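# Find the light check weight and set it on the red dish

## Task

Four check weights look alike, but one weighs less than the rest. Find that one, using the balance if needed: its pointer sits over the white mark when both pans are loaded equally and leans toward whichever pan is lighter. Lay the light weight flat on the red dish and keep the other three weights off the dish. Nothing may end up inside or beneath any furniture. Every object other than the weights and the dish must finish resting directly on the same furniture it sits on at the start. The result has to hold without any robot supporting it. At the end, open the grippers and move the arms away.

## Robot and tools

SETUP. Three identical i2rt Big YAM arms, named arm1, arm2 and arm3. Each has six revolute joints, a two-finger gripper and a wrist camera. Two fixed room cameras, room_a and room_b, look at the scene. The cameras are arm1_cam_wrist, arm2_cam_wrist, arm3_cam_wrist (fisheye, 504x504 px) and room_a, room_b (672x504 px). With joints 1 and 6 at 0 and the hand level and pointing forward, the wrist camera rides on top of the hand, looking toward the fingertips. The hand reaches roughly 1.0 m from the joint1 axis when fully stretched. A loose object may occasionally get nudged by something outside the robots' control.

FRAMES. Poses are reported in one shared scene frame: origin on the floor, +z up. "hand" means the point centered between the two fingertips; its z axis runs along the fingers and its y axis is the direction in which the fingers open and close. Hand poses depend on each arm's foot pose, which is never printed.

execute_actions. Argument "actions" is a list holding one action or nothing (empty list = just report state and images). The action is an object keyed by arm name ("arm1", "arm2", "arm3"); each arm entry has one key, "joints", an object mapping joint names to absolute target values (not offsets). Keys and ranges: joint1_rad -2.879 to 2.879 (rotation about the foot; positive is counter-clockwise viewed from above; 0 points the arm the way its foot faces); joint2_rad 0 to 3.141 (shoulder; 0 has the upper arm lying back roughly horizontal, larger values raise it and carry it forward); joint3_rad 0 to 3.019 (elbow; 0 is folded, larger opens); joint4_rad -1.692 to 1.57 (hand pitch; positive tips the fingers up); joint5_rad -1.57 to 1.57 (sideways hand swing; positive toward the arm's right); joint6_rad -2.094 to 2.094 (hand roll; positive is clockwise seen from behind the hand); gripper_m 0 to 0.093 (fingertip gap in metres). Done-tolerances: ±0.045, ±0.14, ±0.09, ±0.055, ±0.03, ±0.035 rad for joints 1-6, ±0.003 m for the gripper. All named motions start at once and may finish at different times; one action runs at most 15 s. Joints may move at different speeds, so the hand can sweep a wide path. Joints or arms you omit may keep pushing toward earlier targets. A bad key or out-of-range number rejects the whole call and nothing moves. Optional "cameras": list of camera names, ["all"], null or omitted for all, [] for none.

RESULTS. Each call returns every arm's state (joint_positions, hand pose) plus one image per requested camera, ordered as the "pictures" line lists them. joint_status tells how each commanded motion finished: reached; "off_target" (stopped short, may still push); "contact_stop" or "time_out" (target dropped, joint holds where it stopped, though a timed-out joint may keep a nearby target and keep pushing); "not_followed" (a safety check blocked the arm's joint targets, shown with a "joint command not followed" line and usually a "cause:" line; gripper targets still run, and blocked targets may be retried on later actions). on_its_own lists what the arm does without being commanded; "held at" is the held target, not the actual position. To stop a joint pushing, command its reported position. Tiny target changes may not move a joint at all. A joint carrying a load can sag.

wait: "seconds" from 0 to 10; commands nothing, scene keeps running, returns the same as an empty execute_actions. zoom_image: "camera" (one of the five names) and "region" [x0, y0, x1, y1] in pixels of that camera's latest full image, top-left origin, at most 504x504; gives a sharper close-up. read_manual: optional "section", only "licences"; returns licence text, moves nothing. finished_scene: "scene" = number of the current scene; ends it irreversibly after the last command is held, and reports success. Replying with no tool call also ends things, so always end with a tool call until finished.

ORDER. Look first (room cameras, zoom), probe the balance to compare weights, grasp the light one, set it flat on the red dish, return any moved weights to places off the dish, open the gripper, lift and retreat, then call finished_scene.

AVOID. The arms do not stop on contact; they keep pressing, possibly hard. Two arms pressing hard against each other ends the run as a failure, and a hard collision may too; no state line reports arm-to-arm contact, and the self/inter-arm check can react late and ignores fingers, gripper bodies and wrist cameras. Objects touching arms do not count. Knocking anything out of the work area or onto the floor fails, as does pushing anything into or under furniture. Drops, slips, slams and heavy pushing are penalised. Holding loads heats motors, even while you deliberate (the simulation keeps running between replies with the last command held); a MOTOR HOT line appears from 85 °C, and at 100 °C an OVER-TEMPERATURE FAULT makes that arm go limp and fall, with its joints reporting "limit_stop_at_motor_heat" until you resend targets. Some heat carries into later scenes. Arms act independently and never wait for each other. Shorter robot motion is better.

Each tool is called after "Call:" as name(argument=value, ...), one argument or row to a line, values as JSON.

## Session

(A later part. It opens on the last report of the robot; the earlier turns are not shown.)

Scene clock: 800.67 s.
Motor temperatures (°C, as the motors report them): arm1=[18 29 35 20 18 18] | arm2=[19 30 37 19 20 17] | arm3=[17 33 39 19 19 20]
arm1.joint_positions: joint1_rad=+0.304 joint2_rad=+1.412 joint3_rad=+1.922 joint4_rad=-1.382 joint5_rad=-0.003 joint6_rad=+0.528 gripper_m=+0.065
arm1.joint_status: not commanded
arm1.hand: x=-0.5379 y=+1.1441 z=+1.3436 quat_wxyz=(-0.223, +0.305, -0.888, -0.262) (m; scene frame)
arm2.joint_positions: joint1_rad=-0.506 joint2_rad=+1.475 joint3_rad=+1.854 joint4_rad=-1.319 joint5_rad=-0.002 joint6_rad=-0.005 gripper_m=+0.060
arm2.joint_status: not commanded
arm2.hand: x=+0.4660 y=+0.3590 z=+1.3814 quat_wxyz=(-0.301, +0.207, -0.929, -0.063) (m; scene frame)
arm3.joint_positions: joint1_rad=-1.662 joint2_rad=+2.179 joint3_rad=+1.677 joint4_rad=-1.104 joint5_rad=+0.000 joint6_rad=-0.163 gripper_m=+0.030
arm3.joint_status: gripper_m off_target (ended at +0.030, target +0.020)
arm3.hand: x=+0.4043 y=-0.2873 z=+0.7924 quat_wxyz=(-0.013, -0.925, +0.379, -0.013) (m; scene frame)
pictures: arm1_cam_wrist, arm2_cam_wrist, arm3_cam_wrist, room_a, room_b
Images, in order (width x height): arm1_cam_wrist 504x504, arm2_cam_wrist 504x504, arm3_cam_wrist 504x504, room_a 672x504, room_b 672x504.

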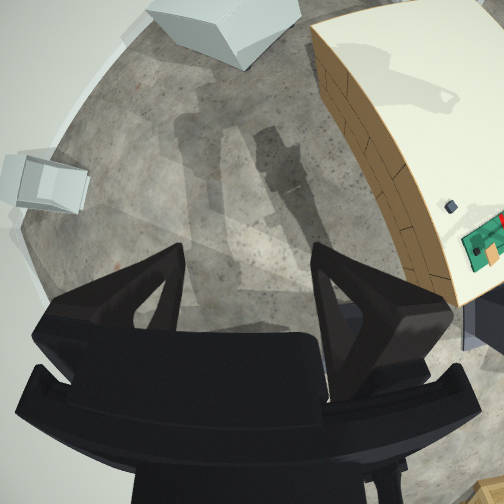

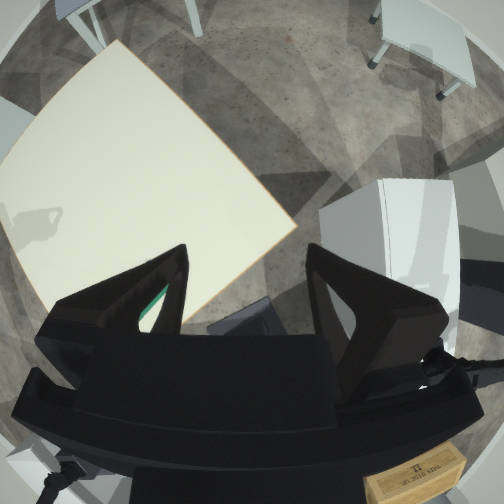

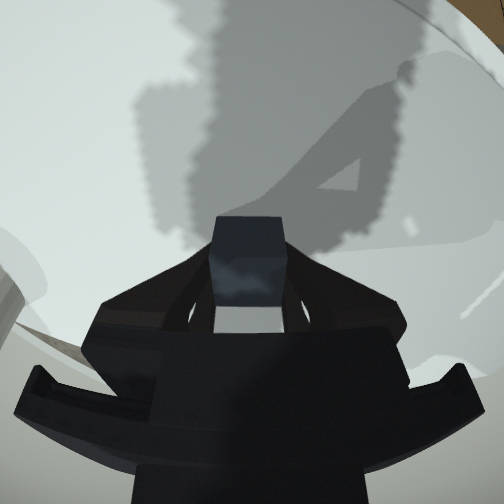

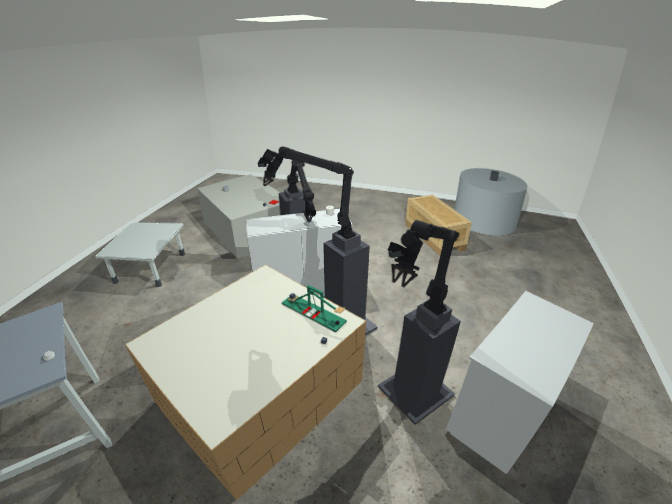

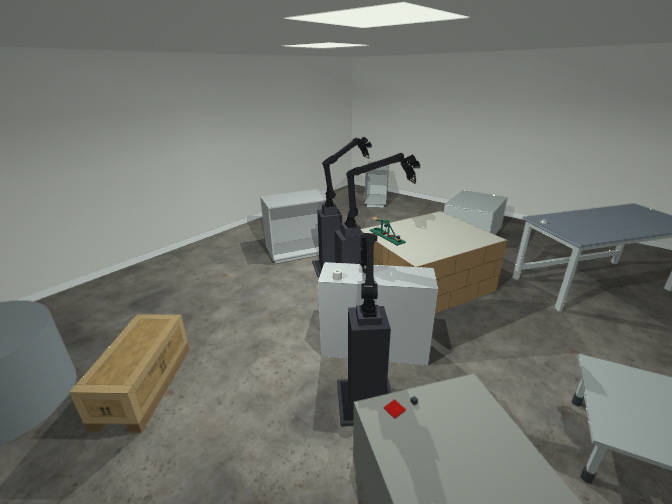

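Call:
execute_actions(
  actions=[
    {"arm3":{"joints":{"joint1_rad":-1.58,"joint2_rad":1.80,"joint3_rad":1.70,"gripper_m":0.02}}},
  ],
  cameras=["arm3_cam_wrist"],
)

Scene clock: 809.07 s.
Motor temperatures (°C, as the motors report them): arm1=[18 29 35 20 18 18] | arm2=[19 30 37 19 20 17] | arm3=[17 33 39 19 19 20]
arm1.joint_positions: joint1_rad=+0.304 joint2_rad=+1.412 joint3_rad=+1.922 joint4_rad=-1.382 joint5_rad=-0.003 joint6_rad=+0.528 gripper_m=+0.065
arm1.joint_status: not commanded
arm1.hand: x=-0.5379 y=+1.1441 z=+1.3436 quat_wxyz=(-0.223, +0.305, -0.888, -0.262) (m; scene frame)
arm2.joint_positions: joint1_rad=-0.506 joint2_rad=+1.475 joint3_rad=+1.854 joint4_rad=-1.319 joint5_rad=-0.002 joint6_rad=-0.005 gripper_m=+0.060
arm2.joint_status: not commanded
arm2.hand: x=+0.4660 y=+0.3590 z=+1.3814 quat_wxyz=(-0.301, +0.207, -0.929, -0.063) (m; scene frame)
arm3.joint_positions: joint1_rad=-1.573 joint2_rad=+1.817 joint3_rad=+1.681 joint4_rad=-1.104 joint5_rad=+0.000 joint6_rad=-0.163 gripper_m=+0.030
arm3.joint_status: gripper_m off_target (ended at +0.030, target +0.020); the others done
arm3.hand: x=+0.3505 y=-0.3072 z=+1.0167 quat_wxyz=(+0.076, -0.928, +0.333, +0.146) (m; scene frame)
pictures: arm3_cam_wrist
Images, in order (width x height): arm3_cam_wrist 504x504.

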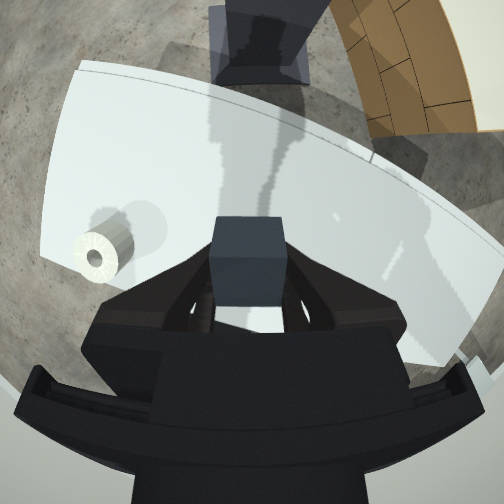

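Call:
execute_actions(
  actions=[
    {"arm3":{"joints":{"joint1_rad":0.9,"joint2_rad":1.80,"joint3_rad":1.37,"joint4_rad":-0.54,"joint6_rad":0.0,"gripper_m":0.02}}},
  ],
  cameras=["room_b"],
)

Call:
execute_actions(
  actions=[
    {"arm3":{"joints":{"joint1_rad":1.76,"joint2_rad":2.385,"joint3_rad":1.37,"joint4_rad":-0.54,"gripper_m":0.02}}},
  ],
  cameras=["arm3_cam_wrist","room_b"],
)

Scene clock: 832.47 s.
Motor temperatures (°C, as the motors report them): arm1=[18 28 35 20 18 18] | arm2=[19 29 37 19 20 17] | arm3=[17 33 41 19 19 20]
arm1.joint_positions: joint1_rad=+0.304 joint2_rad=+1.412 joint3_rad=+1.922 joint4_rad=-1.382 joint5_rad=-0.003 joint6_rad=+0.528 gripper_m=+0.065
arm1.joint_status: not commanded
arm1.hand: x=-0.5379 y=+1.1441 z=+1.3436 quat_wxyz=(-0.223, +0.305, -0.888, -0.262) (m; scene frame)
arm2.joint_positions: joint1_rad=-0.506 joint2_rad=+1.475 joint3_rad=+1.854 joint4_rad=-1.319 joint5_rad=-0.002 joint6_rad=-0.005 gripper_m=+0.060
arm2.joint_status: not commanded
arm2.hand: x=+0.4660 y=+0.3590 z=+1.3814 quat_wxyz=(-0.301, +0.207, -0.929, -0.063) (m; scene frame)
arm3.joint_positions: joint1_rad=+0.907 joint2_rad=+1.824 joint3_rad=+1.367 joint4_rad=-0.555 joint5_rad=-0.003 joint6_rad=-0.009 gripper_m=+0.030
arm3.joint_status: gripper_m off_target (ended at +0.030, target +0.020); the others done
arm3.hand: x=+0.8093 y=-1.4420 z=+0.9258 quat_wxyz=(-0.200, -0.655, -0.703, +0.193) (m; scene frame)
pictures: room_b
Images, in order (width x height): room_b 672x504.

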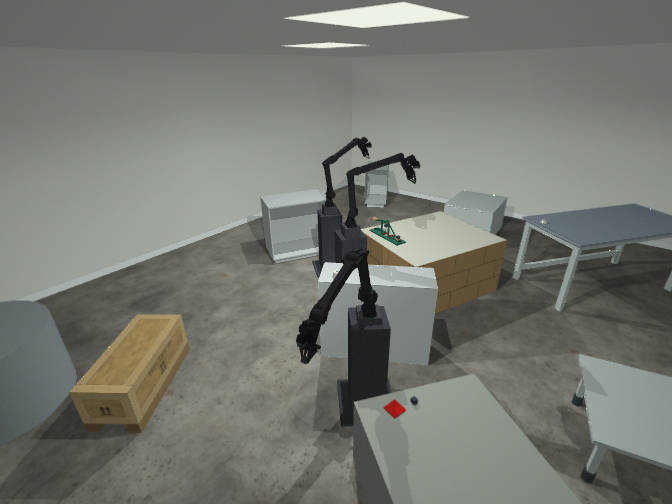

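Scene clock: 834.13 s.
Motor temperatures (°C, as the motors report them): arm1=[18 28 35 20 18 18] | arm2=[19 29 37 19 20 17] | arm3=[17 33 40 19 19 20]
arm1.joint_positions: joint1_rad=+0.304 joint2_rad=+1.412 joint3_rad=+1.922 joint4_rad=-1.382 joint5_rad=-0.003 joint6_rad=+0.528 gripper_m=+0.065
arm1.joint_status: not commanded
arm1.hand: x=-0.5379 y=+1.1441 z=+1.3436 quat_wxyz=(-0.223, +0.305, -0.888, -0.262) (m; scene frame)
arm2.joint_positions: joint1_rad=-0.506 joint2_rad=+1.475 joint3_rad=+1.854 joint4_rad=-1.319 joint5_rad=-0.002 joint6_rad=-0.005 gripper_m=+0.060
arm2.joint_status: not commanded
arm2.hand: x=+0.4660 y=+0.3590 z=+1.3814 quat_wxyz=(-0.301, +0.207, -0.929, -0.063) (m; scene frame)
arm3.joint_positions: joint1_rad=+1.759 joint2_rad=+2.398 joint3_rad=+1.355 joint4_rad=-0.545 joint5_rad=-0.002 joint6_rad=-0.007 gripper_m=+0.030
arm3.joint_status: gripper_m off_target (ended at +0.030, target +0.020); the others done
arm3.hand: x=+1.1907 y=-1.1170 z=+0.5793 quat_wxyz=(+0.010, -0.321, -0.947, +0.000) (m; scene frame)
pictures: arm3_cam_wrist, room_b
Images, in order (width x height): arm3_cam_wrist 504x504, room_b 672x504.

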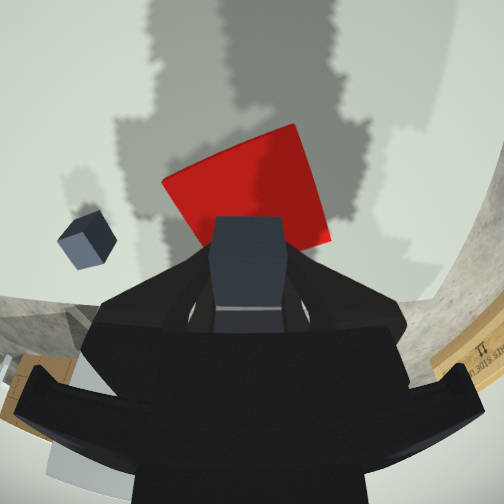

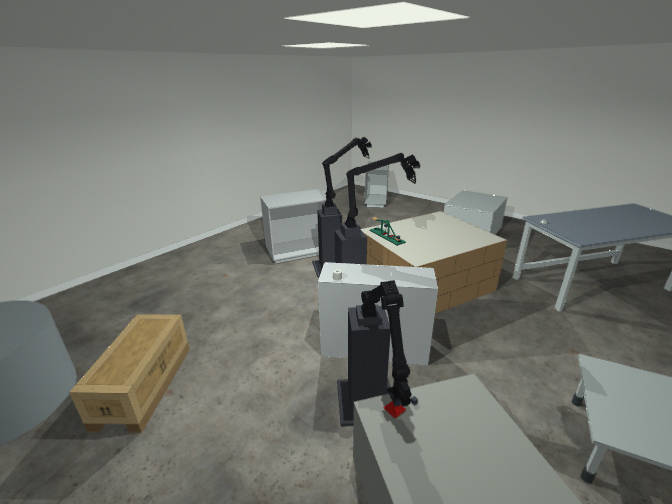

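Call:
execute_actions(
  actions=[
    {"arm3":{"joints":{"joint2_rad":2.468,"joint3_rad":1.37,"joint4_rad":-0.465,"gripper_m":0.02}}},
  ],
  cameras=["arm3_cam_wrist"],
)

Scene clock: 851.50 s.
Motor temperatures (°C, as the motors report them): arm1=[18 28 35 20 18 18] | arm2=[19 29 38 19 20 17] | arm3=[17 33 36 19 19 20]
arm1.joint_positions: joint1_rad=+0.304 joint2_rad=+1.412 joint3_rad=+1.922 joint4_rad=-1.382 joint5_rad=-0.003 joint6_rad=+0.528 gripper_m=+0.065
arm1.joint_status: not commanded
arm1.hand: x=-0.5379 y=+1.1441 z=+1.3436 quat_wxyz=(-0.223, +0.305, -0.888, -0.262) (m; scene frame)
arm2.joint_positions: joint1_rad=-0.506 joint2_rad=+1.475 joint3_rad=+1.854 joint4_rad=-1.319 joint5_rad=-0.002 joint6_rad=-0.005 gripper_m=+0.060
arm2.joint_status: not commanded
arm2.hand: x=+0.4660 y=+0.3590 z=+1.3814 quat_wxyz=(-0.301, +0.207, -0.929, -0.063) (m; scene frame)
arm3.joint_positions: joint1_rad=+1.759 joint2_rad=+2.480 joint3_rad=+1.355 joint4_rad=-0.481 joint5_rad=-0.002 joint6_rad=-0.007 gripper_m=+0.030
arm3.joint_status: gripper_m off_target (ended at +0.030, target +0.020); the others done
arm3.hand: x=+1.1776 y=-1.1073 z=+0.5375 quat_wxyz=(+0.019, -0.321, -0.947, -0.003) (m; scene frame)
pictures: arm3_cam_wrist
Images, in order (width x height): arm3_cam_wrist 504x504.

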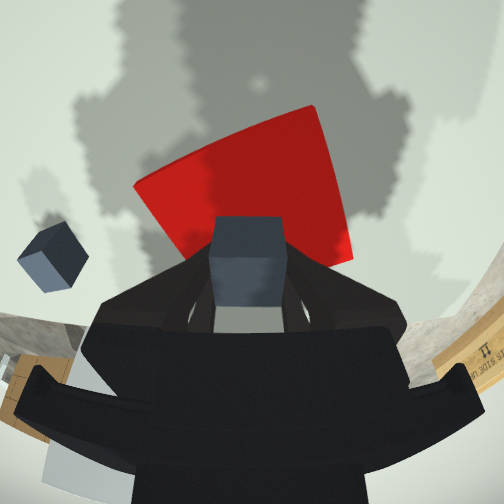

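Call:
execute_actions(
  actions=[
    {"arm3":{"joints":{"joint2_rad":2.488,"joint3_rad":1.41,"joint4_rad":-0.465,"gripper_m":0.02}}},
  ],
  cameras=["arm3_cam_wrist"],
)

Scene clock: 861.40 s.
Motor temperatures (°C, as the motors report them): arm1=[18 28 35 20 18 18] | arm2=[19 29 38 19 20 17] | arm3=[17 33 35 19 19 20]
arm1.joint_positions: joint1_rad=+0.304 joint2_rad=+1.412 joint3_rad=+1.922 joint4_rad=-1.382 joint5_rad=-0.003 joint6_rad=+0.528 gripper_m=+0.065
arm1.joint_status: not commanded
arm1.hand: x=-0.5379 y=+1.1441 z=+1.3436 quat_wxyz=(-0.223, +0.305, -0.888, -0.262) (m; scene frame)
arm2.joint_positions: joint1_rad=-0.506 joint2_rad=+1.475 joint3_rad=+1.854 joint4_rad=-1.319 joint5_rad=-0.002 joint6_rad=-0.005 gripper_m=+0.060
arm2.joint_status: not commanded
arm2.hand: x=+0.4660 y=+0.3590 z=+1.3814 quat_wxyz=(-0.301, +0.207, -0.929, -0.063) (m; scene frame)
arm3.joint_positions: joint1_rad=+1.759 joint2_rad=+2.484 joint3_rad=+1.386 joint4_rad=-0.481 joint5_rad=-0.002 joint6_rad=-0.007 gripper_m=+0.030
arm3.joint_status: gripper_m off_target (ended at +0.030, target +0.020); the others done
arm3.hand: x=+1.1905 y=-1.1173 z=+0.5403 quat_wxyz=(+0.006, -0.321, -0.947, +0.001) (m; scene frame)
pictures: arm3_cam_wrist
Images, in order (width x height): arm3_cam_wrist 504x504.

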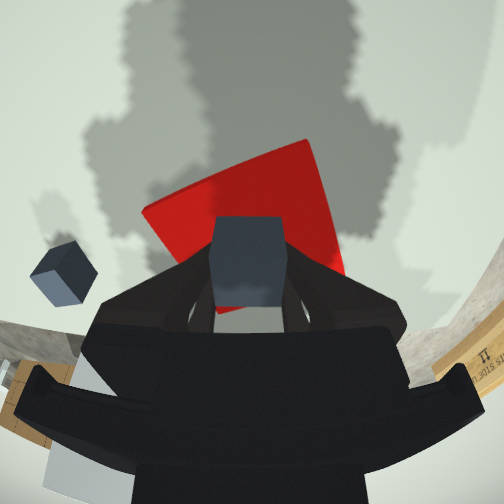

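Call:
execute_actions(
  actions=[
    {"arm3":{"joints":{"joint2_rad":2.506,"gripper_m":0.02}}},
  ],
  cameras=["arm3_cam_wrist"],
)

Scene clock: 865.00 s.
Motor temperatures (°C, as the motors report them): arm1=[18 28 35 20 18 18] | arm2=[19 29 38 19 20 17] | arm3=[17 33 35 19 19 20]
arm1.joint_positions: joint1_rad=+0.304 joint2_rad=+1.412 joint3_rad=+1.922 joint4_rad=-1.382 joint5_rad=-0.003 joint6_rad=+0.528 gripper_m=+0.065
arm1.joint_status: not commanded
arm1.hand: x=-0.5379 y=+1.1441 z=+1.3436 quat_wxyz=(-0.223, +0.305, -0.888, -0.262) (m; scene frame)
arm2.joint_positions: joint1_rad=-0.506 joint2_rad=+1.475 joint3_rad=+1.854 joint4_rad=-1.319 joint5_rad=-0.002 joint6_rad=-0.005 gripper_m=+0.060
arm2.joint_status: not commanded
arm2.hand: x=+0.4660 y=+0.3590 z=+1.3814 quat_wxyz=(-0.301, +0.207, -0.929, -0.063) (m; scene frame)
arm3.joint_positions: joint1_rad=+1.759 joint2_rad=+2.502 joint3_rad=+1.386 joint4_rad=-0.481 joint5_rad=-0.002 joint6_rad=-0.007 gripper_m=+0.030
arm3.joint_status: gripper_m off_target (ended at +0.030, target +0.020); the others done
arm3.hand: x=+1.1846 y=-1.1128 z=+0.5312 quat_wxyz=(+0.015, -0.321, -0.947, -0.002) (m; scene frame)
pictures: arm3_cam_wrist
Images, in order (width x height): arm3_cam_wrist 504x504.

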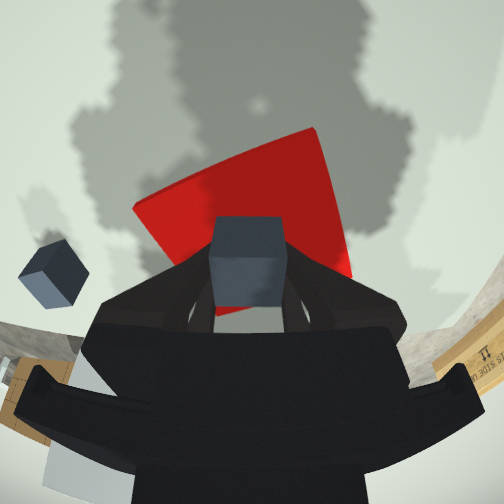

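Call:
execute_actions(
  actions=[
    {"arm3":{"joints":{"joint2_rad":2.514,"gripper_m":0.02}}},
  ],
  cameras=["arm3_cam_wrist"],
)

Scene clock: 870.07 s.
Motor temperatures (°C, as the motors report them): arm1=[18 28 35 20 18 18] | arm2=[19 28 38 19 20 17] | arm3=[17 33 35 19 19 20]
arm1.joint_positions: joint1_rad=+0.304 joint2_rad=+1.412 joint3_rad=+1.922 joint4_rad=-1.382 joint5_rad=-0.003 joint6_rad=+0.528 gripper_m=+0.065
arm1.joint_status: not commanded
arm1.hand: x=-0.5379 y=+1.1441 z=+1.3436 quat_wxyz=(-0.223, +0.305, -0.888, -0.262) (m; scene frame)
arm2.joint_positions: joint1_rad=-0.506 joint2_rad=+1.475 joint3_rad=+1.854 joint4_rad=-1.319 joint5_rad=-0.002 joint6_rad=-0.005 gripper_m=+0.060
arm2.joint_status: not commanded
arm2.hand: x=+0.4660 y=+0.3590 z=+1.3814 quat_wxyz=(-0.301, +0.207, -0.929, -0.063) (m; scene frame)
arm3.joint_positions: joint1_rad=+1.759 joint2_rad=+2.502 joint3_rad=+1.386 joint4_rad=-0.481 joint5_rad=-0.002 joint6_rad=-0.007 gripper_m=+0.030
arm3.joint_status: gripper_m off_target (ended at +0.030, target +0.020); the others done
arm3.hand: x=+1.1846 y=-1.1128 z=+0.5312 quat_wxyz=(+0.015, -0.321, -0.947, -0.002) (m; scene frame)
pictures: arm3_cam_wrist
Images, in order (width x height): arm3_cam_wrist 504x504.

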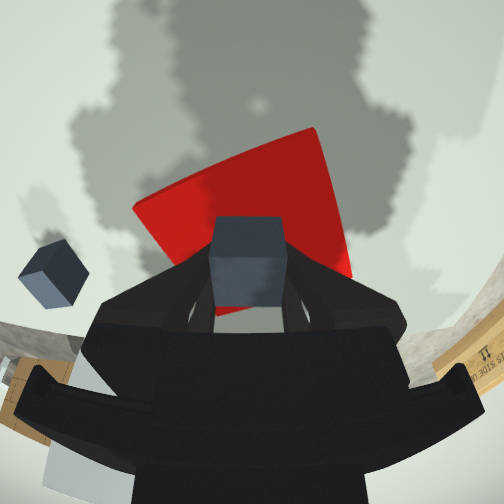

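No further movement (contact or deadband); release now.

Call:
execute_actions(
  actions=[
    {"arm3":{"joints":{"joint2_rad":2.502,"gripper_m":0.06}}},
  ],
  cameras=["arm3_cam_wrist"],
)

Call:
execute_actions(
  actions=[
    {"arm3":{"joints":{"joint2_rad":2.1}}},
  ],
)

Scene clock: 874.13 s.
Motor temperatures (°C, as the motors report them): arm1=[18 27 35 20 18 18] | arm2=[19 28 38 19 20 17] | arm3=[17 33 35 19 19 20]
arm1.joint_positions: joint1_rad=+0.304 joint2_rad=+1.412 joint3_rad=+1.922 joint4_rad=-1.382 joint5_rad=-0.003 joint6_rad=+0.528 gripper_m=+0.065
arm1.joint_status: not commanded
arm1.hand: x=-0.5379 y=+1.1441 z=+1.3436 quat_wxyz=(-0.223, +0.305, -0.888, -0.262) (m; scene frame)
arm2.joint_positions: joint1_rad=-0.506 joint2_rad=+1.475 joint3_rad=+1.854 joint4_rad=-1.319 joint5_rad=-0.002 joint6_rad=-0.005 gripper_m=+0.060
arm2.joint_status: not commanded
arm2.hand: x=+0.4660 y=+0.3590 z=+1.3814 quat_wxyz=(-0.301, +0.207, -0.929, -0.063) (m; scene frame)
arm3.joint_positions: joint1_rad=+1.759 joint2_rad=+2.502 joint3_rad=+1.386 joint4_rad=-0.481 joint5_rad=-0.002 joint6_rad=-0.007 gripper_m=+0.060
arm3.joint_status: all done
arm3.hand: x=+1.1846 y=-1.1128 z=+0.5312 quat_wxyz=(+0.015, -0.321, -0.947, -0.002) (m; scene frame)
pictures: arm3_cam_wrist
Images, in order (width x height): arm3_cam_wrist 504x504.

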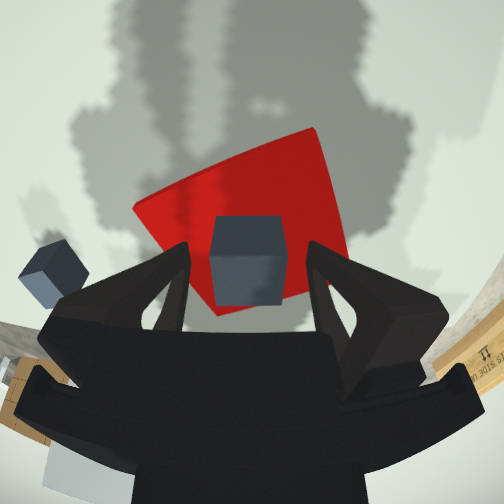

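Scene clock: 875.63 s.
Motor temperatures (°C, as the motors report them): arm1=[18 27 35 20 18 18] | arm2=[19 28 38 19 20 17] | arm3=[17 33 35 19 19 20]
arm1.joint_positions: joint1_rad=+0.304 joint2_rad=+1.412 joint3_rad=+1.922 joint4_rad=-1.382 joint5_rad=-0.003 joint6_rad=+0.528 gripper_m=+0.065
arm1.joint_status: not commanded
arm1.hand: x=-0.5379 y=+1.1441 z=+1.3436 quat_wxyz=(-0.223, +0.305, -0.888, -0.262) (m; scene frame)
arm2.joint_positions: joint1_rad=-0.506 joint2_rad=+1.475 joint3_rad=+1.854 joint4_rad=-1.319 joint5_rad=-0.002 joint6_rad=-0.005 gripper_m=+0.060
arm2.joint_status: not commanded
arm2.hand: x=+0.4660 y=+0.3590 z=+1.3814 quat_wxyz=(-0.301, +0.207, -0.929, -0.063) (m; scene frame)
arm3.joint_positions: joint1_rad=+1.759 joint2_rad=+2.103 joint3_rad=+1.406 joint4_rad=-0.474 joint5_rad=-0.002 joint6_rad=-0.007 gripper_m=+0.060
arm3.joint_status: all done
arm3.hand: x=+1.2920 y=-1.1936 z=+0.7683 quat_wxyz=(-0.185, -0.314, -0.929, +0.068) (m; scene frame)
pictures: arm1_cam_wrist, arm2_cam_wrist, arm3_cam_wrist, room_a, room_b
Images, in order (width x height): arm1_cam_wrist 504x504, arm2_cam_wrist 504x504, arm3_cam_wrist 504x504, room_a 672x504, room_b 672x504.

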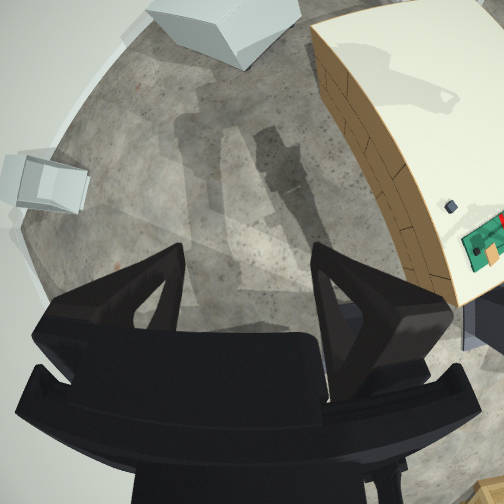

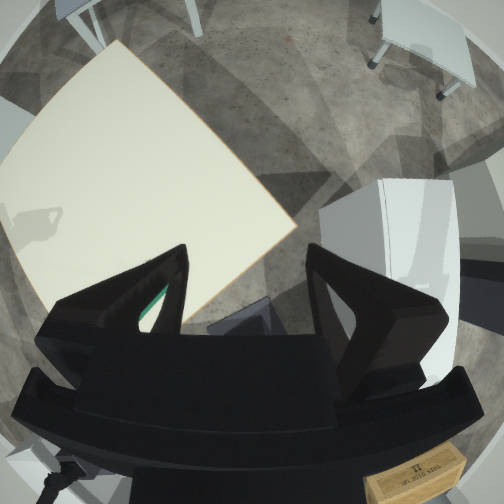

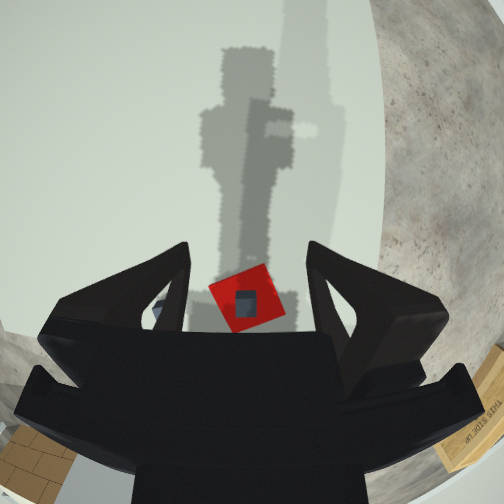

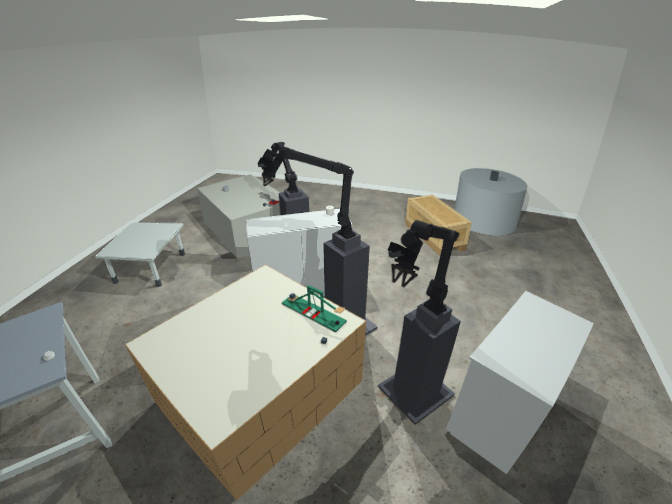

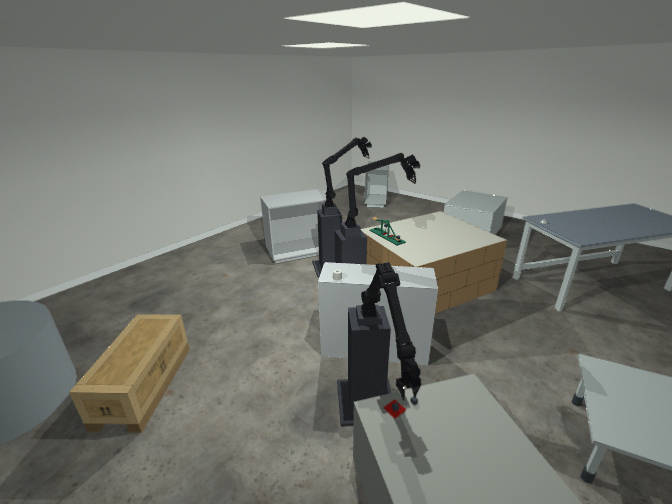

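The cube is centred on the dish and the arm is clear.

Call:
finished_scene(
  scene=2,
)

The scene is finished: the task was done.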